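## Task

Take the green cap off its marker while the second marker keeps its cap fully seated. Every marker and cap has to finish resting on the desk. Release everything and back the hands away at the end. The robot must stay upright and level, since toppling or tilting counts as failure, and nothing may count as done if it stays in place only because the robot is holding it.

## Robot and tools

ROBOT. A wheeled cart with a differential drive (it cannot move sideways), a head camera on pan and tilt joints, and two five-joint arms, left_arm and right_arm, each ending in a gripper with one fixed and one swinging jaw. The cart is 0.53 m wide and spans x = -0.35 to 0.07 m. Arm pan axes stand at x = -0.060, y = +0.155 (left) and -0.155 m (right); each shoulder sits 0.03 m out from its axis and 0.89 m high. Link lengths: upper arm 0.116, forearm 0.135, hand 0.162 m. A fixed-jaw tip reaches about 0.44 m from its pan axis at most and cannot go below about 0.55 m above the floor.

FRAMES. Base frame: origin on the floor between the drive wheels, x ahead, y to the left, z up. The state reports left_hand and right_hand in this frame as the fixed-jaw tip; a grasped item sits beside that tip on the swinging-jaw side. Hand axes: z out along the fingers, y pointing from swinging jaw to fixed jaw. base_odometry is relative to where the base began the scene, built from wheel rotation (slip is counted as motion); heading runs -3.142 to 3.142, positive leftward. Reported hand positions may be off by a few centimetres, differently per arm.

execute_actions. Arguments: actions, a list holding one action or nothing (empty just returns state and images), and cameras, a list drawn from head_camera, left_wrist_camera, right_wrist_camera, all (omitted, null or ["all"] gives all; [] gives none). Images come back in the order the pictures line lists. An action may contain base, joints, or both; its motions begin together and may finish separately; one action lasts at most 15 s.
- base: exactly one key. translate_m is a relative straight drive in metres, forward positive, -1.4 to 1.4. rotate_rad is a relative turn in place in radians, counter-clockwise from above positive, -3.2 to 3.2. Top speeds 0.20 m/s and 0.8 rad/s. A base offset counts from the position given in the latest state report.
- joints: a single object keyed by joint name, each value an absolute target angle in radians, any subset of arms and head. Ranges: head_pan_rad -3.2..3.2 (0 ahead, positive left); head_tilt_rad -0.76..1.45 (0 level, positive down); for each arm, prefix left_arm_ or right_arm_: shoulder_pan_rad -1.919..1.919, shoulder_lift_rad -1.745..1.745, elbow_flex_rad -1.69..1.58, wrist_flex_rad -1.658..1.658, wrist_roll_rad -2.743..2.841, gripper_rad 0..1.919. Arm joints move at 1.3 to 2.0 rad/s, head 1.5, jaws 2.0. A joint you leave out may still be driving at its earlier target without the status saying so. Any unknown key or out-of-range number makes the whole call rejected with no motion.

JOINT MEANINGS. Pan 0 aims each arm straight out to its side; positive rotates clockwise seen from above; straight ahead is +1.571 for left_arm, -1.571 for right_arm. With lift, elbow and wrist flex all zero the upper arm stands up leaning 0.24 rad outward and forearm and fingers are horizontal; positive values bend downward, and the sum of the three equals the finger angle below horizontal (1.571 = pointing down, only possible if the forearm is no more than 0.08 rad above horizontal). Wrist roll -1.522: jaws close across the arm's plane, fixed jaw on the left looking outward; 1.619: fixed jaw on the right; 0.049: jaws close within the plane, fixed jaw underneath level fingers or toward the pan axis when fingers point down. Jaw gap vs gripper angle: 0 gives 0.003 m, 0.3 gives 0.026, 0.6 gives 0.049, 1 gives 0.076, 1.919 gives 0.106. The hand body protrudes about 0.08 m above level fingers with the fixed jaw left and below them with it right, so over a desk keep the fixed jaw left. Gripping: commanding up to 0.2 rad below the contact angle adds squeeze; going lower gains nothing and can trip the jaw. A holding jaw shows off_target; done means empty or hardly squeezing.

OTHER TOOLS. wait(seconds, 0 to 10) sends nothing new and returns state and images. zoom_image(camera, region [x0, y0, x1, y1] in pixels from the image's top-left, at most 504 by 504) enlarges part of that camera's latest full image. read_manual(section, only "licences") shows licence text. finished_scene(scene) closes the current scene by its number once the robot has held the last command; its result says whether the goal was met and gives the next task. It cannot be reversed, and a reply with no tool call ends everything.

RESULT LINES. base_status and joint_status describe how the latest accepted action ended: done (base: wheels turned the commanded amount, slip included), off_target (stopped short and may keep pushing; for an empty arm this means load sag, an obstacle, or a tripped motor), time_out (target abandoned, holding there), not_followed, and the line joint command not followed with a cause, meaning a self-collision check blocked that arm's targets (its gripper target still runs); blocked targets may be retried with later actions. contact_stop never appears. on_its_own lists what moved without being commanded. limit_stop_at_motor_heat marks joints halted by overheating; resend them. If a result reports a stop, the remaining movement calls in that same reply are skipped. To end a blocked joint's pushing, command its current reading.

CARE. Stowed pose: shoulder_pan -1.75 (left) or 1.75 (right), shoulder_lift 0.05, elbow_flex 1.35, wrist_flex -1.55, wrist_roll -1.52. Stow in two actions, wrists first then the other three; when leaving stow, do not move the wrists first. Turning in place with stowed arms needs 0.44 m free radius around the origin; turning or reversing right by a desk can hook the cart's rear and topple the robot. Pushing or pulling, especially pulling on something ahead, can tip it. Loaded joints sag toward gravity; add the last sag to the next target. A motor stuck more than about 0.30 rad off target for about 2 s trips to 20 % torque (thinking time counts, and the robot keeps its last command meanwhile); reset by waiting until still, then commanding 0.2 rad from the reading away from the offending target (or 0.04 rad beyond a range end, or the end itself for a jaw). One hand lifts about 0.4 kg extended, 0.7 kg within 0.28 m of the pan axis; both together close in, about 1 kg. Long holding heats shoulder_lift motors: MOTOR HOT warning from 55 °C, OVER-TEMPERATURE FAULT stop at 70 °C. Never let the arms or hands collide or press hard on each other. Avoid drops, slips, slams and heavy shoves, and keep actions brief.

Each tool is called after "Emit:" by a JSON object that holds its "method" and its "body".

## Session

Emit:
{"method": "execute_actions", "body": {"actions": []}}

Scene clock: 0.00 s.
base_odometry: x=+0.000 y=+0.000 heading=+0.000 (m, m, rad; odometry frame)
base_status: not commanded
joint_positions: head_pan_rad=+0.034 head_tilt_rad=+0.019 left_arm_shoulder_pan_rad=-1.744 left_arm_shoulder_lift_rad=+0.061 left_arm_elbow_flex_rad=+1.414 left_arm_wrist_flex_rad=-1.441 left_arm_wrist_roll_rad=-1.501 left_arm_gripper_rad=+1.920 right_arm_shoulder_pan_rad=+1.759 right_arm_shoulder_lift_rad=+0.063 right_arm_elbow_flex_rad=+1.419 right_arm_wrist_flex_rad=-1.592 right_arm_wrist_roll_rad=-1.493 right_arm_gripper_rad=+1.920
joint_status: not commanded
left_hand: x=-0.2988 y=+0.1055 z=+0.8651 quat_wxyz=(-0.053, -0.716, -0.070, +0.693) (m; base frame)
right_hand: x=-0.2993 y=-0.1172 z=+0.8879 quat_wxyz=(-0.081, +0.665, -0.053, -0.741) (m; base frame)
pictures: head_camera, left_wrist_camera, right_wrist_camera
Images, in order (width x height): head_camera 644x476, left_wrist_camera 644x476, right_wrist_camera 644x476.

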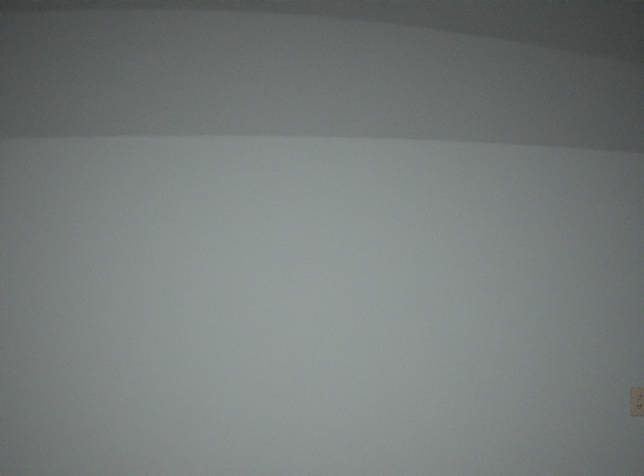

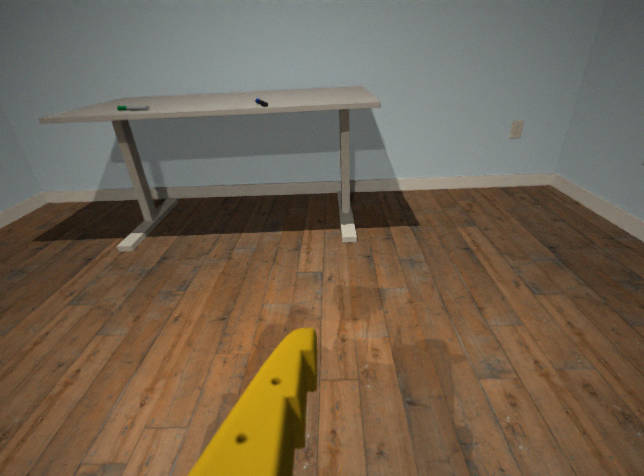

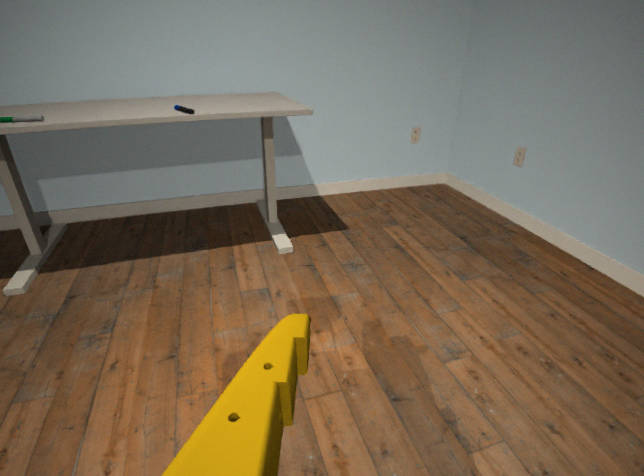

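Emit:
{"method": "execute_actions", "body": {"actions": [{"joints":{"head_pan_rad":-2.75,"head_tilt_rad":0.35}}], "cameras": ["head_camera"]}}

Scene clock: 2.87 s.
base_odometry: x=+0.000 y=+0.000 heading=+0.000 (m, m, rad; odometry frame)
base_status: not commanded
joint_positions: head_pan_rad=-2.740 head_tilt_rad=+0.343 left_arm_shoulder_pan_rad=-1.744 left_arm_shoulder_lift_rad=+0.061 left_arm_elbow_flex_rad=+1.414 left_arm_wrist_flex_rad=-1.441 left_arm_wrist_roll_rad=-1.501 left_arm_gripper_rad=+1.920 right_arm_shoulder_pan_rad=+1.759 right_arm_shoulder_lift_rad=+0.063 right_arm_elbow_flex_rad=+1.419 right_arm_wrist_flex_rad=-1.592 right_arm_wrist_roll_rad=-1.493 right_arm_gripper_rad=+1.920
joint_status: all done
left_hand: x=-0.2988 y=+0.1055 z=+0.8651 quat_wxyz=(-0.053, -0.716, -0.070, +0.693) (m; base frame)
right_hand: x=-0.2993 y=-0.1172 z=+0.8879 quat_wxyz=(-0.081, +0.665, -0.053, -0.741) (m; base frame)
pictures: head_camera
Images, in order (width x height): head_camera 644x476.

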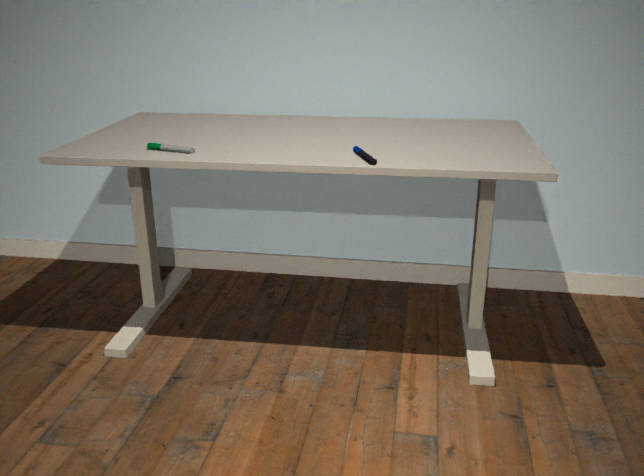

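Emit:
{"method": "execute_actions", "body": {"actions": [{"base":{"rotate_rad":-2.246},"joints":{"head_pan_rad":0,"head_tilt_rad":0.6}}], "cameras": []}}

Emit:
{"method": "execute_actions", "body": {"actions": [{"base":{"translate_m":1.375}}], "cameras": []}}

Emit:
{"method": "execute_actions", "body": {"actions": [{"base":{"rotate_rad":-0.644}}], "cameras": ["head_camera"]}}

Scene clock: 7.07 s.
base_odometry: x=-0.001 y=+0.000 heading=-2.245 (m, m, rad; odometry frame)
base_status: done
joint_positions: head_pan_rad=-0.010 head_tilt_rad=+0.594 left_arm_shoulder_pan_rad=-1.744 left_arm_shoulder_lift_rad=+0.061 left_arm_elbow_flex_rad=+1.414 left_arm_wrist_flex_rad=-1.441 left_arm_wrist_roll_rad=-1.501 left_arm_gripper_rad=+1.920 right_arm_shoulder_pan_rad=+1.759 right_arm_shoulder_lift_rad=+0.063 right_arm_elbow_flex_rad=+1.419 right_arm_wrist_flex_rad=-1.592 right_arm_wrist_roll_rad=-1.493 right_arm_gripper_rad=+1.920
joint_status: all done
left_hand: x=-0.2988 y=+0.1055 z=+0.8651 quat_wxyz=(-0.053, -0.716, -0.070, +0.693) (m; base frame)
right_hand: x=-0.2993 y=-0.1172 z=+0.8879 quat_wxyz=(-0.081, +0.665, -0.053, -0.741) (m; base frame)
pictures: none
No camera images: the call's "cameras" was empty. Leave "cameras" out to get every camera's image.

Scene clock: 14.87 s.
base_odometry: x=-0.861 y=-1.073 heading=-2.244 (m, m, rad; odometry frame)
base_status: done
joint_positions: head_pan_rad=-0.010 head_tilt_rad=+0.594 left_arm_shoulder_pan_rad=-1.744 left_arm_shoulder_lift_rad=+0.061 left_arm_elbow_flex_rad=+1.414 left_arm_wrist_flex_rad=-1.441 left_arm_wrist_roll_rad=-1.501 left_arm_gripper_rad=+1.920 right_arm_shoulder_pan_rad=+1.759 right_arm_shoulder_lift_rad=+0.063 right_arm_elbow_flex_rad=+1.419 right_arm_wrist_flex_rad=-1.592 right_arm_wrist_roll_rad=-1.493 right_arm_gripper_rad=+1.920
joint_status: not commanded
left_hand: x=-0.2988 y=+0.1055 z=+0.8651 quat_wxyz=(-0.053, -0.716, -0.070, +0.693) (m; base frame)
right_hand: x=-0.2993 y=-0.1172 z=+0.8879 quat_wxyz=(-0.081, +0.665, -0.053, -0.741) (m; base frame)
pictures: none
No camera images: the call's "cameras" was empty. Leave "cameras" out to get every camera's image.

Scene clock: 16.37 s.
base_odometry: x=-0.860 y=-1.073 heading=-2.888 (m, m, rad; odometry frame)
base_status: done
joint_positions: head_pan_rad=-0.010 head_tilt_rad=+0.594 left_arm_shoulder_pan_rad=-1.744 left_arm_shoulder_lift_rad=+0.061 left_arm_elbow_flex_rad=+1.414 left_arm_wrist_flex_rad=-1.441 left_arm_wrist_roll_rad=-1.501 left_arm_gripper_rad=+1.920 right_arm_shoulder_pan_rad=+1.759 right_arm_shoulder_lift_rad=+0.063 right_arm_elbow_flex_rad=+1.419 right_arm_wrist_flex_rad=-1.592 right_arm_wrist_roll_rad=-1.493 right_arm_gripper_rad=+1.920
joint_status: not commanded
left_hand: x=-0.2988 y=+0.1055 z=+0.8651 quat_wxyz=(-0.053, -0.716, -0.070, +0.693) (m; base frame)
right_hand: x=-0.2993 y=-0.1172 z=+0.8879 quat_wxyz=(-0.081, +0.665, -0.053, -0.741) (m; base frame)
pictures: head_camera
Images, in order (width x height): head_camera 644x476.

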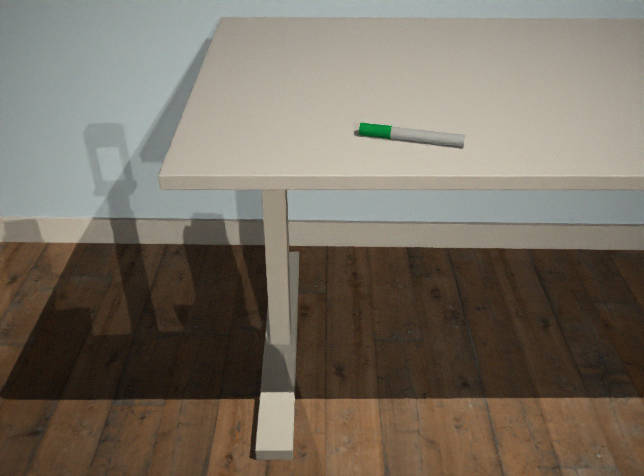

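Emit:
{"method": "execute_actions", "body": {"actions": [{"base":{"rotate_rad":-0.6}}], "cameras": []}}

Emit:
{"method": "execute_actions", "body": {"actions": [{"base":{"translate_m":0.39}}], "cameras": []}}

Emit:
{"method": "execute_actions", "body": {"actions": [{"base":{"rotate_rad":0.6},"joints":{"head_tilt_rad":0.85,"left_arm_shoulder_pan_rad":0,"right_arm_shoulder_pan_rad":0,"left_arm_elbow_flex_rad":0.2,"right_arm_elbow_flex_rad":0.2,"left_arm_shoulder_lift_rad":-0.2,"right_arm_shoulder_lift_rad":-0.2}}], "cameras": ["head_camera"]}}

Scene clock: 18.80 s.
base_odometry: x=-0.860 y=-1.072 heading=+2.796 (m, m, rad; odometry frame)
base_status: done
joint_positions: head_pan_rad=-0.010 head_tilt_rad=+0.594 left_arm_shoulder_pan_rad=-1.744 left_arm_shoulder_lift_rad=+0.061 left_arm_elbow_flex_rad=+1.414 left_arm_wrist_flex_rad=-1.441 left_arm_wrist_roll_rad=-1.501 left_arm_gripper_rad=+1.920 right_arm_shoulder_pan_rad=+1.759 right_arm_shoulder_lift_rad=+0.063 right_arm_elbow_flex_rad=+1.419 right_arm_wrist_flex_rad=-1.592 right_arm_wrist_roll_rad=-1.493 right_arm_gripper_rad=+1.920
joint_status: not commanded
left_hand: x=-0.2988 y=+0.1055 z=+0.8651 quat_wxyz=(-0.053, -0.716, -0.070, +0.693) (m; base frame)
right_hand: x=-0.2993 y=-0.1172 z=+0.8879 quat_wxyz=(-0.081, +0.665, -0.053, -0.741) (m; base frame)
pictures: none
No camera images: the call's "cameras" was empty. Leave "cameras" out to get every camera's image.

Scene clock: 21.67 s.
base_odometry: x=-1.226 y=-0.940 heading=+2.794 (m, m, rad; odometry frame)
base_status: done
joint_positions: head_pan_rad=-0.010 head_tilt_rad=+0.594 left_arm_shoulder_pan_rad=-1.744 left_arm_shoulder_lift_rad=+0.061 left_arm_elbow_flex_rad=+1.414 left_arm_wrist_flex_rad=-1.441 left_arm_wrist_roll_rad=-1.501 left_arm_gripper_rad=+1.920 right_arm_shoulder_pan_rad=+1.759 right_arm_shoulder_lift_rad=+0.063 right_arm_elbow_flex_rad=+1.419 right_arm_wrist_flex_rad=-1.592 right_arm_wrist_roll_rad=-1.493 right_arm_gripper_rad=+1.920
joint_status: not commanded
left_hand: x=-0.2988 y=+0.1055 z=+0.8651 quat_wxyz=(-0.053, -0.716, -0.070, +0.693) (m; base frame)
right_hand: x=-0.2993 y=-0.1172 z=+0.8879 quat_wxyz=(-0.081, +0.665, -0.053, -0.741) (m; base frame)
pictures: none
No camera images: the call's "cameras" was empty. Leave "cameras" out to get every camera's image.

Scene clock: 23.70 s.
base_odometry: x=-1.226 y=-0.939 heading=-2.890 (m, m, rad; odometry frame)
base_status: done
joint_positions: head_pan_rad=-0.010 head_tilt_rad=+0.845 left_arm_shoulder_pan_rad=-0.007 left_arm_shoulder_lift_rad=-0.165 left_arm_elbow_flex_rad=+0.229 left_arm_wrist_flex_rad=-1.441 left_arm_wrist_roll_rad=-1.501 left_arm_gripper_rad=+1.920 right_arm_shoulder_pan_rad=+0.011 right_arm_shoulder_lift_rad=-0.169 right_arm_elbow_flex_rad=+0.232 right_arm_wrist_flex_rad=-1.592 right_arm_wrist_roll_rad=-1.493 right_arm_gripper_rad=+1.920
joint_status: all done
left_hand: x=-0.0692 y=+0.3609 z=+1.1635 quat_wxyz=(+0.709, -0.070, +0.068, +0.699) (m; base frame)
right_hand: x=-0.0542 y=-0.3362 z=+1.1668 quat_wxyz=(+0.693, +0.015, +0.015, -0.721) (m; base frame)
pictures: head_camera
Images, in order (width x height): head_camera 644x476.

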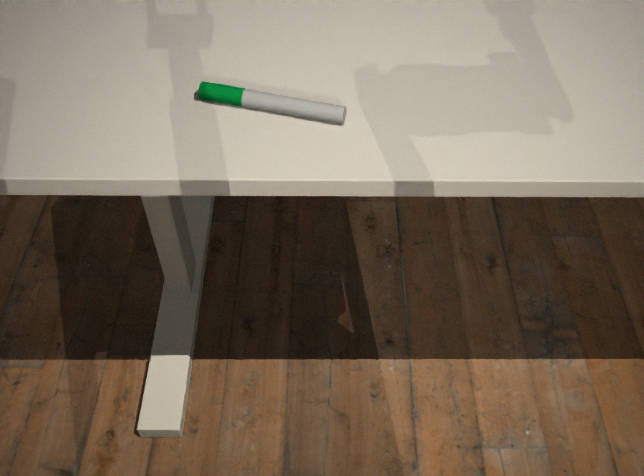

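Emit:
{"method": "execute_actions", "body": {"actions": [{"base":{"translate_m":0.355},"joints":{"left_arm_shoulder_pan_rad":1.4,"right_arm_shoulder_pan_rad":-1.88,"left_arm_elbow_flex_rad":-0.04,"right_arm_elbow_flex_rad":-0.52,"left_arm_shoulder_lift_rad":0.37,"right_arm_shoulder_lift_rad":0.62,"left_arm_wrist_flex_rad":0.87,"right_arm_wrist_flex_rad":1.0,"left_arm_wrist_roll_rad":0.39,"right_arm_wrist_roll_rad":2.82,"left_arm_gripper_rad":0.9,"right_arm_gripper_rad":0.9,"head_tilt_rad":1.1}}], "cameras": ["head_camera","right_wrist_camera"]}}

Scene clock: 28.43 s.
base_odometry: x=-1.569 y=-1.029 heading=-2.888 (m, m, rad; odometry frame)
base_status: done
joint_positions: head_pan_rad=-0.010 head_tilt_rad=+1.095 left_arm_shoulder_pan_rad=+1.393 left_arm_shoulder_lift_rad=+0.386 left_arm_elbow_flex_rad=-0.008 left_arm_wrist_flex_rad=+0.866 left_arm_wrist_roll_rad=+0.384 left_arm_gripper_rad=+0.911 right_arm_shoulder_pan_rad=-1.870 right_arm_shoulder_lift_rad=+0.646 right_arm_elbow_flex_rad=-0.483 right_arm_wrist_flex_rad=+0.996 right_arm_wrist_roll_rad=+2.810 right_arm_gripper_rad=+0.909
joint_status: all done
left_hand: x=+0.2069 y=+0.1998 z=+0.7884 quat_wxyz=(+0.106, -0.852, +0.498, -0.124) (m; base frame)
right_hand: x=+0.2520 y=-0.0618 z=+0.8063 quat_wxyz=(-0.088, -0.720, -0.664, -0.185) (m; base frame)
pictures: head_camera, right_wrist_camera
Images, in order (width x height): head_camera 644x476, right_wrist_camera 644x476.

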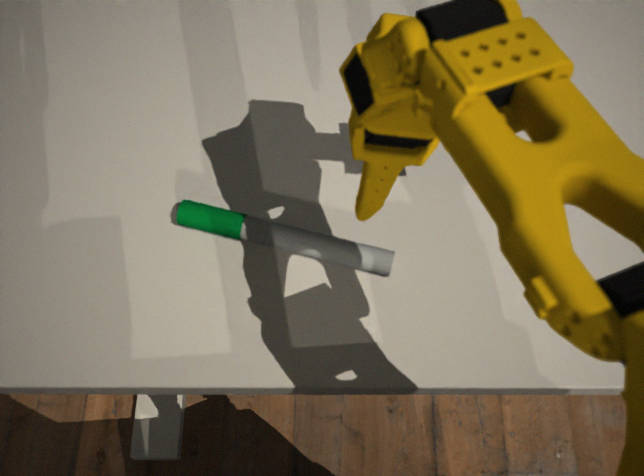

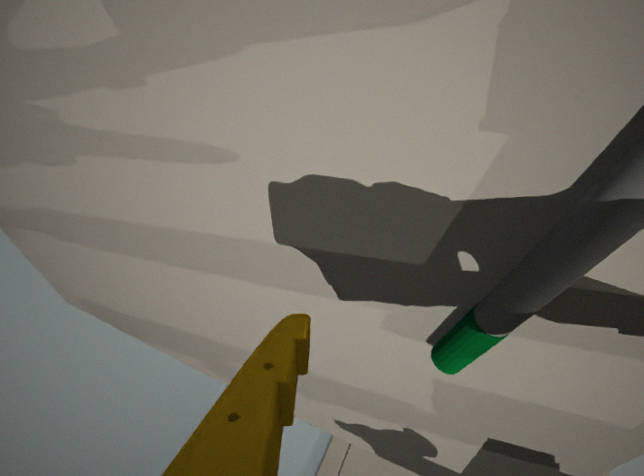

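Emit:
{"method": "execute_actions", "body": {"actions": [{"base":{"translate_m":-0.03},"joints":{"right_arm_shoulder_lift_rad":0.47,"right_arm_elbow_flex_rad":-0.28,"right_arm_wrist_flex_rad":0.95}}], "cameras": ["head_camera","right_wrist_camera"]}}

Scene clock: 30.00 s.
base_odometry: x=-1.540 y=-1.021 heading=-2.888 (m, m, rad; odometry frame)
base_status: done
joint_positions: head_pan_rad=-0.010 head_tilt_rad=+1.095 left_arm_shoulder_pan_rad=+1.393 left_arm_shoulder_lift_rad=+0.386 left_arm_elbow_flex_rad=-0.010 left_arm_wrist_flex_rad=+0.866 left_arm_wrist_roll_rad=+0.384 left_arm_gripper_rad=+0.911 right_arm_shoulder_pan_rad=-1.870 right_arm_shoulder_lift_rad=+0.524 right_arm_elbow_flex_rad=-0.275 right_arm_wrist_flex_rad=+0.959 right_arm_wrist_roll_rad=+2.810 right_arm_gripper_rad=+0.909
joint_status: all done
left_hand: x=+0.2072 y=+0.1999 z=+0.7887 quat_wxyz=(+0.106, -0.852, +0.498, -0.124) (m; base frame)
right_hand: x=+0.2340 y=-0.0673 z=+0.8016 quat_wxyz=(-0.078, -0.723, -0.667, -0.162) (m; base frame)
pictures: head_camera, right_wrist_camera
Images, in order (width x height): head_camera 644x476, right_wrist_camera 644x476.

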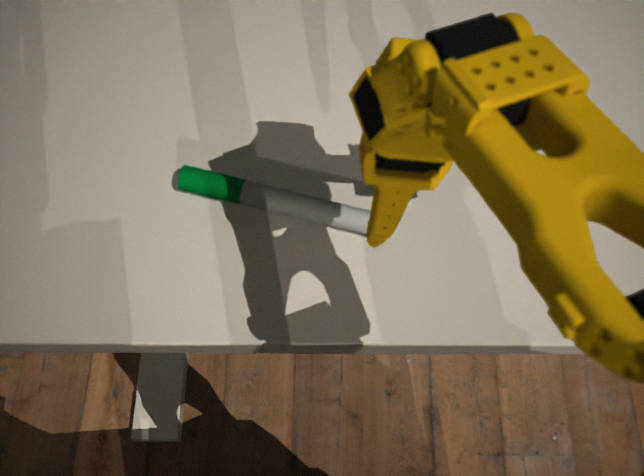

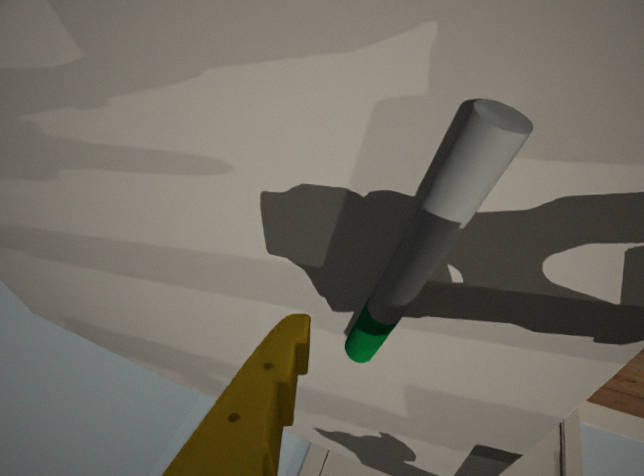

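Emit:
{"method": "execute_actions", "body": {"actions": [{"joints":{"right_arm_shoulder_pan_rad":-1.91,"right_arm_shoulder_lift_rad":0.74,"right_arm_elbow_flex_rad":-0.19,"right_arm_wrist_flex_rad":0.68}}], "cameras": ["head_camera","right_wrist_camera"]}}

Scene clock: 31.27 s.
base_odometry: x=-1.540 y=-1.021 heading=-2.888 (m, m, rad; odometry frame)
base_status: not commanded
joint_positions: head_pan_rad=-0.010 head_tilt_rad=+1.095 left_arm_shoulder_pan_rad=+1.393 left_arm_shoulder_lift_rad=+0.386 left_arm_elbow_flex_rad=-0.010 left_arm_wrist_flex_rad=+0.866 left_arm_wrist_roll_rad=+0.384 left_arm_gripper_rad=+0.911 right_arm_shoulder_pan_rad=-1.899 right_arm_shoulder_lift_rad=+0.759 right_arm_elbow_flex_rad=-0.184 right_arm_wrist_flex_rad=+0.689 right_arm_wrist_roll_rad=+2.810 right_arm_gripper_rad=+0.909
joint_status: all done
left_hand: x=+0.2072 y=+0.1999 z=+0.7887 quat_wxyz=(+0.106, -0.852, +0.498, -0.124) (m; base frame)
right_hand: x=+0.2247 y=-0.0611 z=+0.7366 quat_wxyz=(-0.064, -0.717, -0.680, -0.139) (m; base frame)
pictures: head_camera, right_wrist_camera
Images, in order (width x height): head_camera 644x476, right_wrist_camera 644x476.

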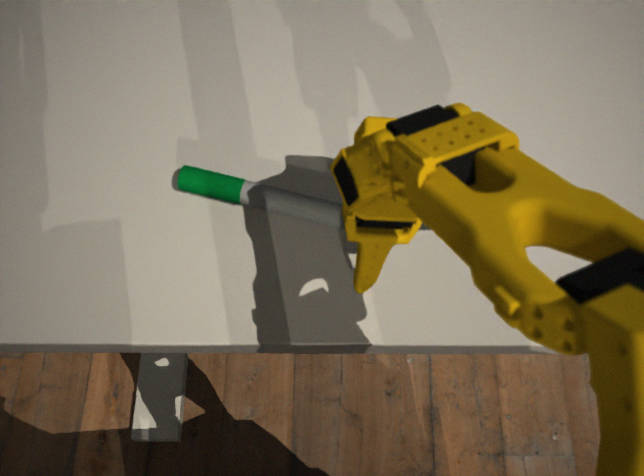

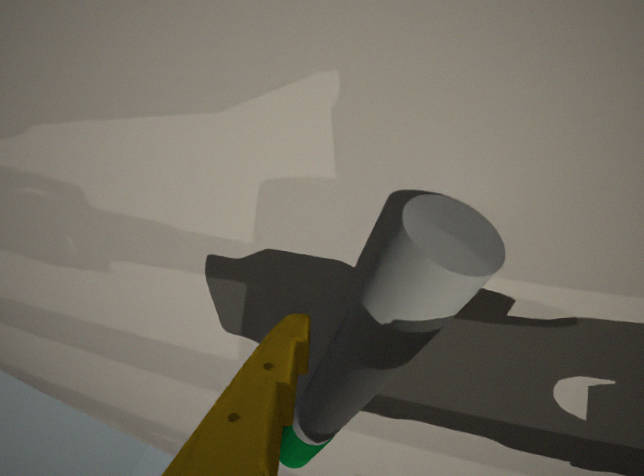

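Lower a bit more, then close.

Emit:
{"method": "execute_actions", "body": {"actions": [{"joints":{"right_arm_shoulder_lift_rad":0.79}}], "cameras": []}}

Emit:
{"method": "execute_actions", "body": {"actions": [{"joints":{"right_arm_gripper_rad":0.02}}], "cameras": ["head_camera","right_wrist_camera"]}}

Scene clock: 32.03 s.
base_odometry: x=-1.540 y=-1.021 heading=-2.888 (m, m, rad; odometry frame)
base_status: not commanded
joint_positions: head_pan_rad=-0.010 head_tilt_rad=+1.095 left_arm_shoulder_pan_rad=+1.393 left_arm_shoulder_lift_rad=+0.386 left_arm_elbow_flex_rad=-0.010 left_arm_wrist_flex_rad=+0.866 left_arm_wrist_roll_rad=+0.384 left_arm_gripper_rad=+0.911 right_arm_shoulder_pan_rad=-1.899 right_arm_shoulder_lift_rad=+0.805 right_arm_elbow_flex_rad=-0.184 right_arm_wrist_flex_rad=+0.688 right_arm_wrist_roll_rad=+2.810 right_arm_gripper_rad=+0.909
joint_status: all done
left_hand: x=+0.2072 y=+0.1999 z=+0.7887 quat_wxyz=(+0.106, -0.852, +0.498, -0.124) (m; base frame)
right_hand: x=+0.2178 y=-0.0634 z=+0.7244 quat_wxyz=(-0.055, -0.719, -0.683, -0.119) (m; base frame)
pictures: none
No camera images: the call's "cameras" was empty. Leave "cameras" out to get every camera's image.

Scene clock: 33.00 s.
base_odometry: x=-1.540 y=-1.021 heading=-2.888 (m, m, rad; odometry frame)
base_status: not commanded
joint_positions: head_pan_rad=-0.010 head_tilt_rad=+1.095 left_arm_shoulder_pan_rad=+1.393 left_arm_shoulder_lift_rad=+0.386 left_arm_elbow_flex_rad=-0.010 left_arm_wrist_flex_rad=+0.866 left_arm_wrist_roll_rad=+0.384 left_arm_gripper_rad=+0.911 right_arm_shoulder_pan_rad=-1.904 right_arm_shoulder_lift_rad=+0.804 right_arm_elbow_flex_rad=-0.184 right_arm_wrist_flex_rad=+0.686 right_arm_wrist_roll_rad=+2.810 right_arm_gripper_rad=+0.207
joint_status: right_arm_gripper_rad off_target (ended at +0.207, target +0.020)
left_hand: x=+0.2072 y=+0.1999 z=+0.7887 quat_wxyz=(+0.106, -0.852, +0.498, -0.124) (m; base frame)
right_hand: x=+0.2178 y=-0.0620 z=+0.7249 quat_wxyz=(-0.055, -0.717, -0.684, -0.120) (m; base frame)
pictures: head_camera, right_wrist_camera
Images, in order (width x height): head_camera 644x476, right_wrist_camera 644x476.

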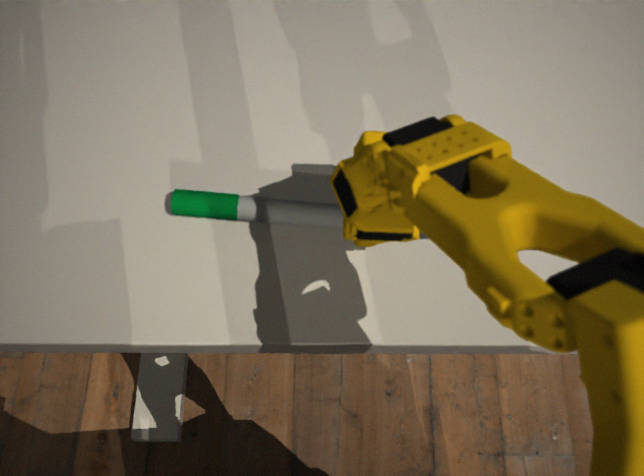

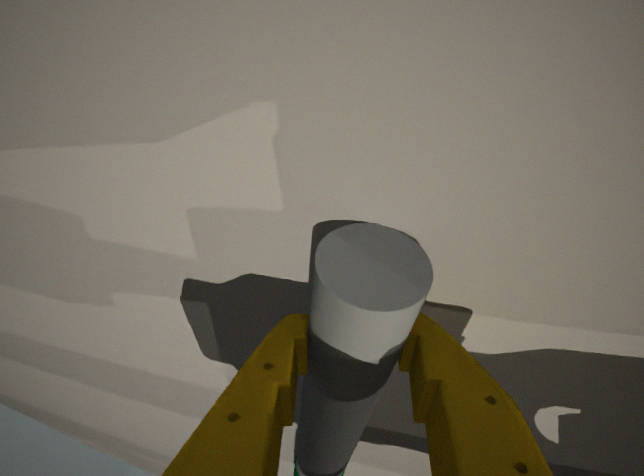

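Emit:
{"method": "execute_actions", "body": {"actions": [{"joints":{"right_arm_shoulder_lift_rad":0.7,"left_arm_shoulder_pan_rad":1.88,"left_arm_shoulder_lift_rad":0.39,"left_arm_elbow_flex_rad":-0.06,"left_arm_wrist_flex_rad":0.88}}], "cameras": ["head_camera","left_wrist_camera"]}}

Scene clock: 34.37 s.
base_odometry: x=-1.540 y=-1.021 heading=-2.888 (m, m, rad; odometry frame)
base_status: not commanded
joint_positions: head_pan_rad=-0.010 head_tilt_rad=+1.095 left_arm_shoulder_pan_rad=+1.873 left_arm_shoulder_lift_rad=+0.401 left_arm_elbow_flex_rad=-0.028 left_arm_wrist_flex_rad=+0.875 left_arm_wrist_roll_rad=+0.384 left_arm_gripper_rad=+0.911 right_arm_shoulder_pan_rad=-1.904 right_arm_shoulder_lift_rad=+0.759 right_arm_elbow_flex_rad=-0.184 right_arm_wrist_flex_rad=+0.686 right_arm_wrist_roll_rad=+2.810 right_arm_gripper_rad=+0.207
joint_status: all done
left_hand: x=+0.1983 y=+0.0712 z=+0.7878 quat_wxyz=(+0.072, -0.709, +0.686, -0.143) (m; base frame)
right_hand: x=+0.2247 y=-0.0596 z=+0.7368 quat_wxyz=(-0.064, -0.715, -0.682, -0.140) (m; base frame)
pictures: head_camera, left_wrist_camera
Images, in order (width x height): head_camera 644x476, left_wrist_camera 644x476.

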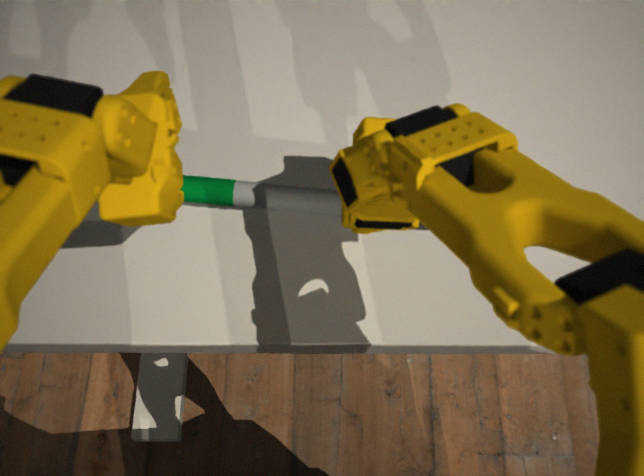

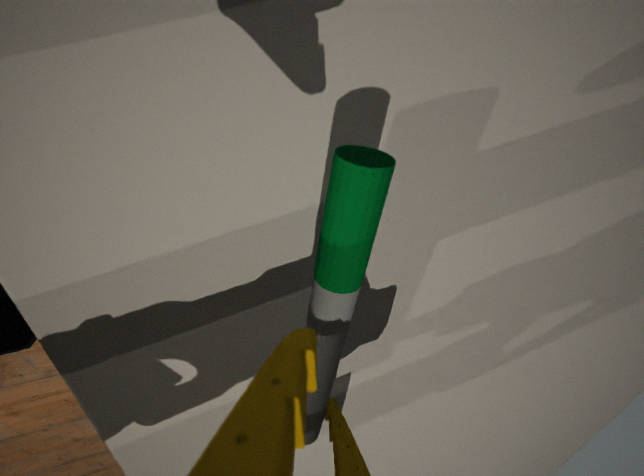

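Emit:
{"method": "execute_actions", "body": {"actions": [{"joints":{"left_arm_shoulder_pan_rad":1.87,"left_arm_shoulder_lift_rad":0.56,"left_arm_elbow_flex_rad":-0.04,"left_arm_wrist_flex_rad":0.68,"left_arm_wrist_roll_rad":0.28}}], "cameras": ["head_camera","left_wrist_camera"]}}

Scene clock: 35.70 s.
base_odometry: x=-1.540 y=-1.021 heading=-2.888 (m, m, rad; odometry frame)
base_status: not commanded
joint_positions: head_pan_rad=-0.010 head_tilt_rad=+1.095 left_arm_shoulder_pan_rad=+1.873 left_arm_shoulder_lift_rad=+0.575 left_arm_elbow_flex_rad=-0.028 left_arm_wrist_flex_rad=+0.690 left_arm_wrist_roll_rad=+0.286 left_arm_gripper_rad=+0.911 right_arm_shoulder_pan_rad=-1.904 right_arm_shoulder_lift_rad=+0.759 right_arm_elbow_flex_rad=-0.184 right_arm_wrist_flex_rad=+0.686 right_arm_wrist_roll_rad=+2.810 right_arm_gripper_rad=+0.207
joint_status: all done
left_hand: x=+0.2052 y=+0.0698 z=+0.7535 quat_wxyz=(+0.082, -0.674, +0.720, -0.145) (m; base frame)
right_hand: x=+0.2247 y=-0.0596 z=+0.7368 quat_wxyz=(-0.064, -0.715, -0.682, -0.140) (m; base frame)
pictures: head_camera, left_wrist_camera
Images, in order (width x height): head_camera 644x476, left_wrist_camera 644x476.

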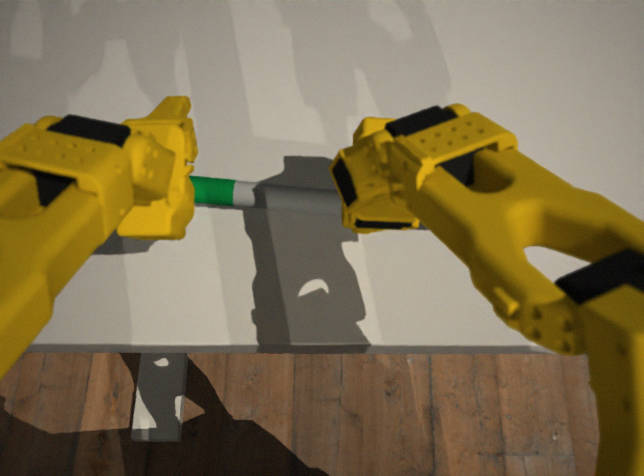

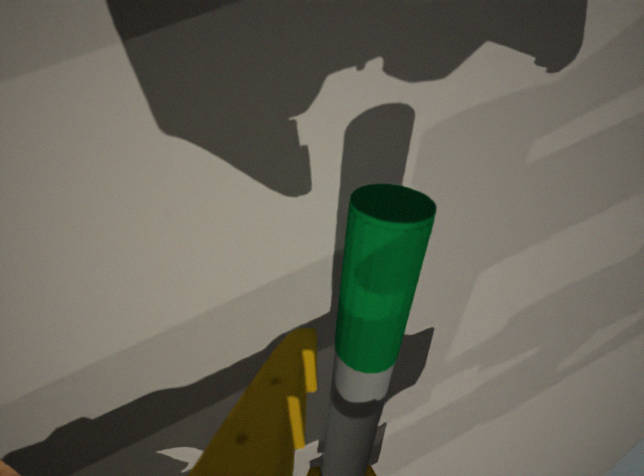

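Emit:
{"method": "execute_actions", "body": {"actions": [{"joints":{"left_arm_shoulder_pan_rad":1.85,"left_arm_shoulder_lift_rad":0.64,"left_arm_wrist_flex_rad":0.67}}], "cameras": ["left_wrist_camera"]}}

Scene clock: 36.60 s.
base_odometry: x=-1.540 y=-1.021 heading=-2.888 (m, m, rad; odometry frame)
base_status: not commanded
joint_positions: head_pan_rad=-0.010 head_tilt_rad=+1.095 left_arm_shoulder_pan_rad=+1.857 left_arm_shoulder_lift_rad=+0.653 left_arm_elbow_flex_rad=-0.028 left_arm_wrist_flex_rad=+0.681 left_arm_wrist_roll_rad=+0.286 left_arm_gripper_rad=+0.911 right_arm_shoulder_pan_rad=-1.904 right_arm_shoulder_lift_rad=+0.759 right_arm_elbow_flex_rad=-0.184 right_arm_wrist_flex_rad=+0.686 right_arm_wrist_roll_rad=+2.810 right_arm_gripper_rad=+0.207
joint_status: all done
left_hand: x=+0.1968 y=+0.0772 z=+0.7348 quat_wxyz=(+0.066, -0.684, +0.718, -0.115) (m; base frame)
right_hand: x=+0.2247 y=-0.0596 z=+0.7368 quat_wxyz=(-0.064, -0.715, -0.682, -0.140) (m; base frame)
pictures: left_wrist_camera
Images, in order (width x height): left_wrist_camera 644x476.

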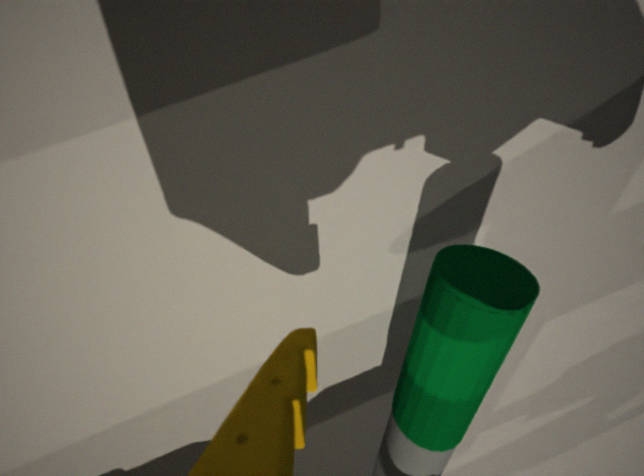

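Extend ~1 cm as before, then close.

Emit:
{"method": "execute_actions", "body": {"actions": [{"joints":{"left_arm_shoulder_lift_rad":0.69,"left_arm_elbow_flex_rad":-0.15,"left_arm_wrist_flex_rad":0.72}}], "cameras": ["left_wrist_camera"]}}

Emit:
{"method": "execute_actions", "body": {"actions": [{"joints":{"left_arm_gripper_rad":0.02}}], "cameras": ["head_camera","left_wrist_camera"]}}

Scene clock: 37.67 s.
base_odometry: x=-1.540 y=-1.021 heading=-2.888 (m, m, rad; odometry frame)
base_status: not commanded
joint_positions: head_pan_rad=-0.010 head_tilt_rad=+1.095 left_arm_shoulder_pan_rad=+1.857 left_arm_shoulder_lift_rad=+0.705 left_arm_elbow_flex_rad=-0.120 left_arm_wrist_flex_rad=+0.714 left_arm_wrist_roll_rad=+0.286 left_arm_gripper_rad=+0.911 right_arm_shoulder_pan_rad=-1.904 right_arm_shoulder_lift_rad=+0.759 right_arm_elbow_flex_rad=-0.184 right_arm_wrist_flex_rad=+0.686 right_arm_wrist_roll_rad=+2.810 right_arm_gripper_rad=+0.207
joint_status: all done
left_hand: x=+0.2040 y=+0.0751 z=+0.7348 quat_wxyz=(+0.068, -0.683, +0.717, -0.117) (m; base frame)
right_hand: x=+0.2247 y=-0.0596 z=+0.7368 quat_wxyz=(-0.064, -0.715, -0.682, -0.140) (m; base frame)
pictures: left_wrist_camera
Images, in order (width x height): left_wrist_camera 644x476.

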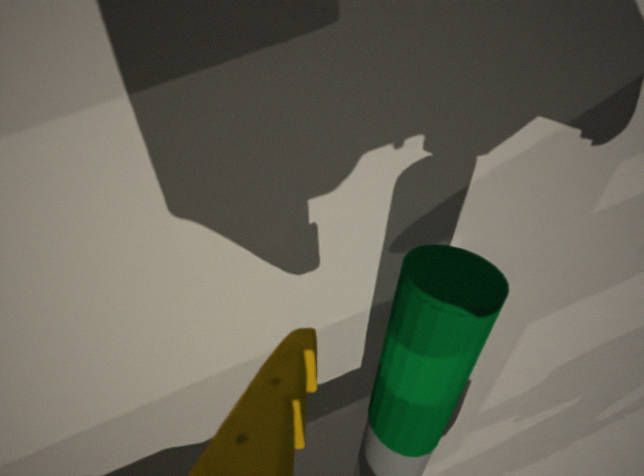

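Scene clock: 38.63 s.
base_odometry: x=-1.540 y=-1.021 heading=-2.888 (m, m, rad; odometry frame)
base_status: not commanded
joint_positions: head_pan_rad=-0.010 head_tilt_rad=+1.095 left_arm_shoulder_pan_rad=+1.853 left_arm_shoulder_lift_rad=+0.705 left_arm_elbow_flex_rad=-0.136 left_arm_wrist_flex_rad=+0.714 left_arm_wrist_roll_rad=+0.286 left_arm_gripper_rad=+0.032 right_arm_shoulder_pan_rad=-1.908 right_arm_shoulder_lift_rad=+0.759 right_arm_elbow_flex_rad=-0.172 right_arm_wrist_flex_rad=+0.686 right_arm_wrist_roll_rad=+2.816 right_arm_gripper_rad=+0.206
joint_status: all done
left_hand: x=+0.2075 y=+0.0749 z=+0.7371 quat_wxyz=(+0.072, -0.684, +0.716, -0.124) (m; base frame)
right_hand: x=+0.2217 y=-0.0592 z=+0.7347 quat_wxyz=(-0.062, -0.712, -0.686, -0.135) (m; base frame)
pictures: head_camera, left_wrist_camera
Images, in order (width x height): head_camera 644x476, left_wrist_camera 644x476.

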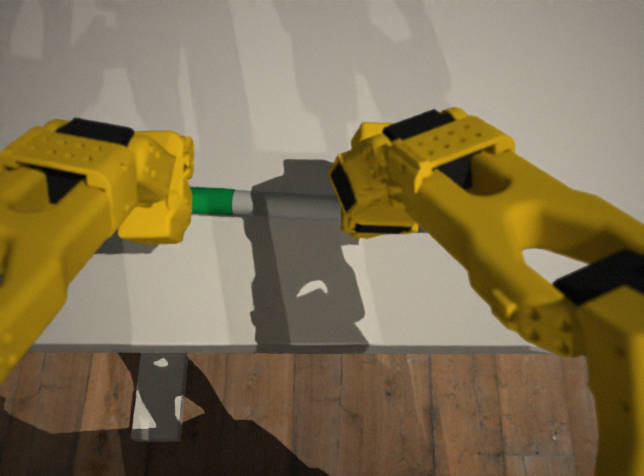

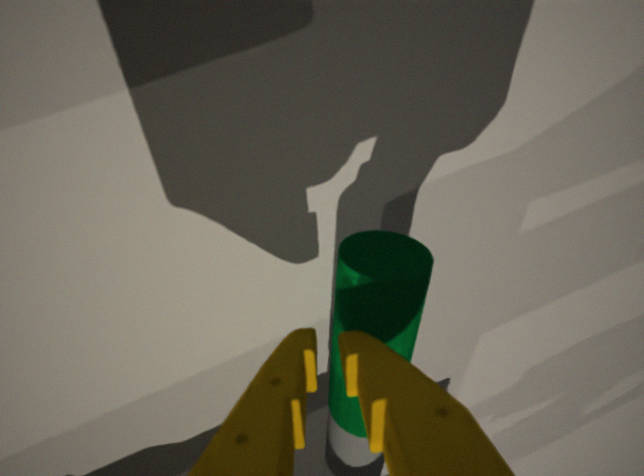

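Emit:
{"method": "execute_actions", "body": {"actions": [{"joints":{"left_arm_gripper_rad":0.8}}], "cameras": []}}

Emit:
{"method": "execute_actions", "body": {"actions": [{"joints":{"left_arm_shoulder_lift_rad":0.75,"left_arm_elbow_flex_rad":-0.12,"left_arm_wrist_flex_rad":0.73,"right_arm_shoulder_lift_rad":0.74}}], "cameras": ["head_camera","left_wrist_camera"]}}

Scene clock: 39.80 s.
base_odometry: x=-1.540 y=-1.021 heading=-2.888 (m, m, rad; odometry frame)
base_status: not commanded
joint_positions: head_pan_rad=-0.010 head_tilt_rad=+1.095 left_arm_shoulder_pan_rad=+1.853 left_arm_shoulder_lift_rad=+0.705 left_arm_elbow_flex_rad=-0.136 left_arm_wrist_flex_rad=+0.716 left_arm_wrist_roll_rad=+0.286 left_arm_gripper_rad=+0.788 right_arm_shoulder_pan_rad=-1.908 right_arm_shoulder_lift_rad=+0.759 right_arm_elbow_flex_rad=-0.172 right_arm_wrist_flex_rad=+0.686 right_arm_wrist_roll_rad=+2.816 right_arm_gripper_rad=+0.206
joint_status: all done
left_hand: x=+0.2073 y=+0.0750 z=+0.7370 quat_wxyz=(+0.071, -0.684, +0.716, -0.123) (m; base frame)
right_hand: x=+0.2217 y=-0.0592 z=+0.7347 quat_wxyz=(-0.062, -0.712, -0.686, -0.135) (m; base frame)
pictures: none
No camera images: the call's "cameras" was empty. Leave "cameras" out to get every camera's image.

Scene clock: 40.33 s.
base_odometry: x=-1.540 y=-1.021 heading=-2.888 (m, m, rad; odometry frame)
base_status: not commanded
joint_positions: head_pan_rad=-0.010 head_tilt_rad=+1.095 left_arm_shoulder_pan_rad=+1.853 left_arm_shoulder_lift_rad=+0.756 left_arm_elbow_flex_rad=-0.116 left_arm_wrist_flex_rad=+0.724 left_arm_wrist_roll_rad=+0.286 left_arm_gripper_rad=+0.789 right_arm_shoulder_pan_rad=-1.908 right_arm_shoulder_lift_rad=+0.762 right_arm_elbow_flex_rad=-0.172 right_arm_wrist_flex_rad=+0.686 right_arm_wrist_roll_rad=+2.816 right_arm_gripper_rad=+0.206
joint_status: all done
left_hand: x=+0.1937 y=+0.0790 z=+0.7217 quat_wxyz=(+0.052, -0.687, +0.719, -0.089) (m; base frame)
right_hand: x=+0.2212 y=-0.0593 z=+0.7339 quat_wxyz=(-0.061, -0.712, -0.687, -0.133) (m; base frame)
pictures: head_camera, left_wrist_camera
Images, in order (width x height): head_camera 644x476, left_wrist_camera 644x476.

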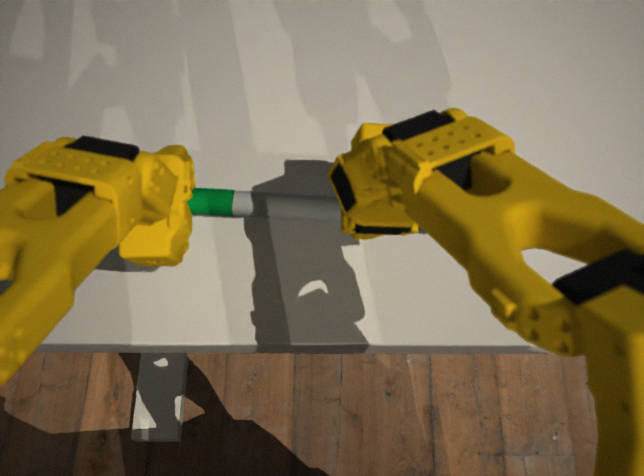

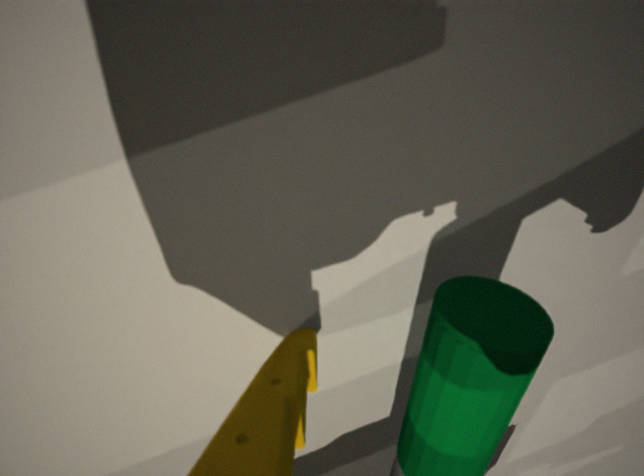

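Emit:
{"method": "execute_actions", "body": {"actions": [{"joints":{"left_arm_shoulder_pan_rad":1.88,"left_arm_wrist_flex_rad":0.68,"left_arm_elbow_flex_rad":-0.16}}], "cameras": ["left_wrist_camera"]}}

Emit:
{"method": "execute_actions", "body": {"actions": [{"joints":{"left_arm_gripper_rad":0.02}}], "cameras": ["head_camera","left_wrist_camera"]}}

Scene clock: 41.37 s.
base_odometry: x=-1.540 y=-1.021 heading=-2.888 (m, m, rad; odometry frame)
base_status: not commanded
joint_positions: head_pan_rad=-0.010 head_tilt_rad=+1.095 left_arm_shoulder_pan_rad=+1.873 left_arm_shoulder_lift_rad=+0.765 left_arm_elbow_flex_rad=-0.133 left_arm_wrist_flex_rad=+0.690 left_arm_wrist_roll_rad=+0.286 left_arm_gripper_rad=+0.789 right_arm_shoulder_pan_rad=-1.908 right_arm_shoulder_lift_rad=+0.762 right_arm_elbow_flex_rad=-0.172 right_arm_wrist_flex_rad=+0.686 right_arm_wrist_roll_rad=+2.816 right_arm_gripper_rad=+0.206
joint_status: all done
left_hand: x=+0.1995 y=+0.0716 z=+0.7228 quat_wxyz=(+0.061, -0.678, +0.724, -0.108) (m; base frame)
right_hand: x=+0.2212 y=-0.0593 z=+0.7339 quat_wxyz=(-0.061, -0.712, -0.687, -0.133) (m; base frame)
pictures: left_wrist_camera
Images, in order (width x height): left_wrist_camera 644x476.

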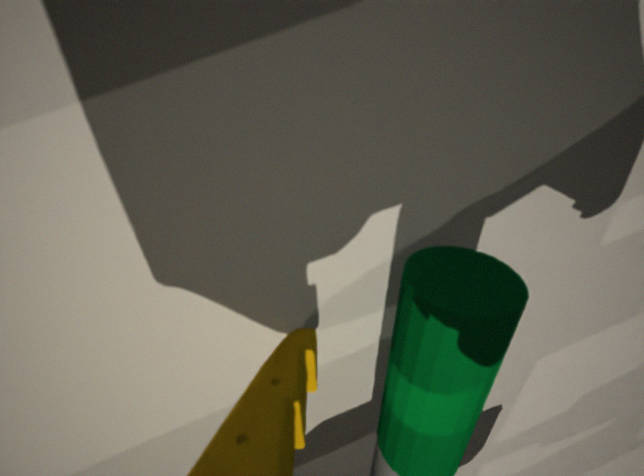

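Scene clock: 42.30 s.
base_odometry: x=-1.540 y=-1.021 heading=-2.888 (m, m, rad; odometry frame)
base_status: not commanded
joint_positions: head_pan_rad=-0.010 head_tilt_rad=+1.095 left_arm_shoulder_pan_rad=+1.873 left_arm_shoulder_lift_rad=+0.765 left_arm_elbow_flex_rad=-0.148 left_arm_wrist_flex_rad=+0.682 left_arm_wrist_roll_rad=+0.286 left_arm_gripper_rad=+0.215 right_arm_shoulder_pan_rad=-1.910 right_arm_shoulder_lift_rad=+0.774 right_arm_elbow_flex_rad=-0.167 right_arm_wrist_flex_rad=+0.686 right_arm_wrist_roll_rad=+2.818 right_arm_gripper_rad=+0.205
joint_status: left_arm_gripper_rad off_target (ended at +0.215, target +0.020)
left_hand: x=+0.2041 y=+0.0702 z=+0.7253 quat_wxyz=(+0.067, -0.677, +0.723, -0.118) (m; base frame)
right_hand: x=+0.2182 y=-0.0599 z=+0.7298 quat_wxyz=(-0.058, -0.712, -0.689, -0.126) (m; base frame)
pictures: head_camera, left_wrist_camera
Images, in order (width x height): head_camera 644x476, left_wrist_camera 644x476.

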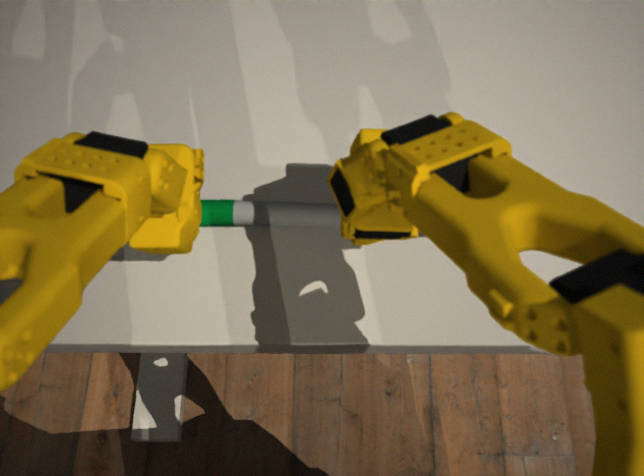

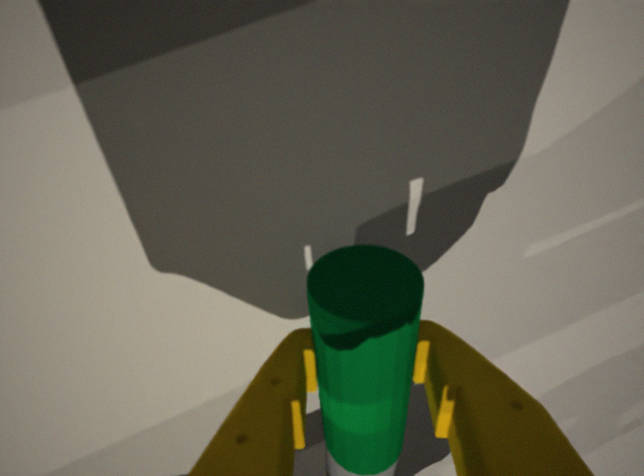

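Emit:
{"method": "execute_actions", "body": {"actions": [{"joints":{"left_arm_shoulder_pan_rad":1.68,"right_arm_shoulder_pan_rad":-1.8,"left_arm_shoulder_lift_rad":0.73}}], "cameras": ["head_camera"]}}

Scene clock: 43.33 s.
base_odometry: x=-1.540 y=-1.021 heading=-2.888 (m, m, rad; odometry frame)
base_status: not commanded
joint_positions: head_pan_rad=-0.010 head_tilt_rad=+1.095 left_arm_shoulder_pan_rad=+1.686 left_arm_shoulder_lift_rad=+0.765 left_arm_elbow_flex_rad=-0.150 left_arm_wrist_flex_rad=+0.682 left_arm_wrist_roll_rad=+0.286 left_arm_gripper_rad=+0.215 right_arm_shoulder_pan_rad=-1.810 right_arm_shoulder_lift_rad=+0.774 right_arm_elbow_flex_rad=-0.167 right_arm_wrist_flex_rad=+0.686 right_arm_wrist_roll_rad=+2.818 right_arm_gripper_rad=+0.205
joint_status: all done
left_hand: x=+0.2156 y=+0.1208 z=+0.7255 quat_wxyz=(+0.078, -0.742, +0.657, -0.112) (m; base frame)
right_hand: x=+0.2263 y=-0.0880 z=+0.7298 quat_wxyz=(-0.064, -0.745, -0.652, -0.123) (m; base frame)
pictures: head_camera
Images, in order (width x height): head_camera 644x476.

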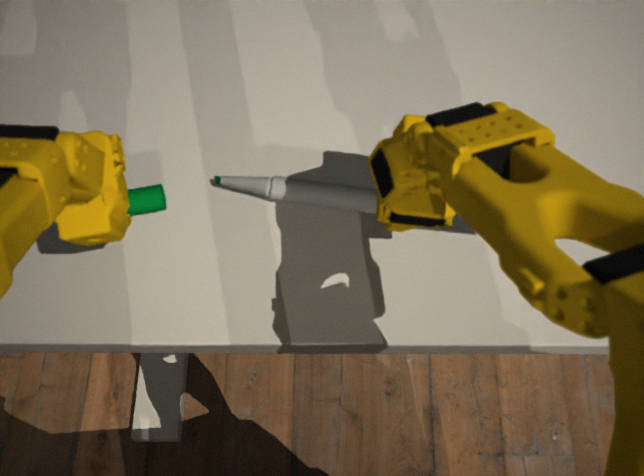

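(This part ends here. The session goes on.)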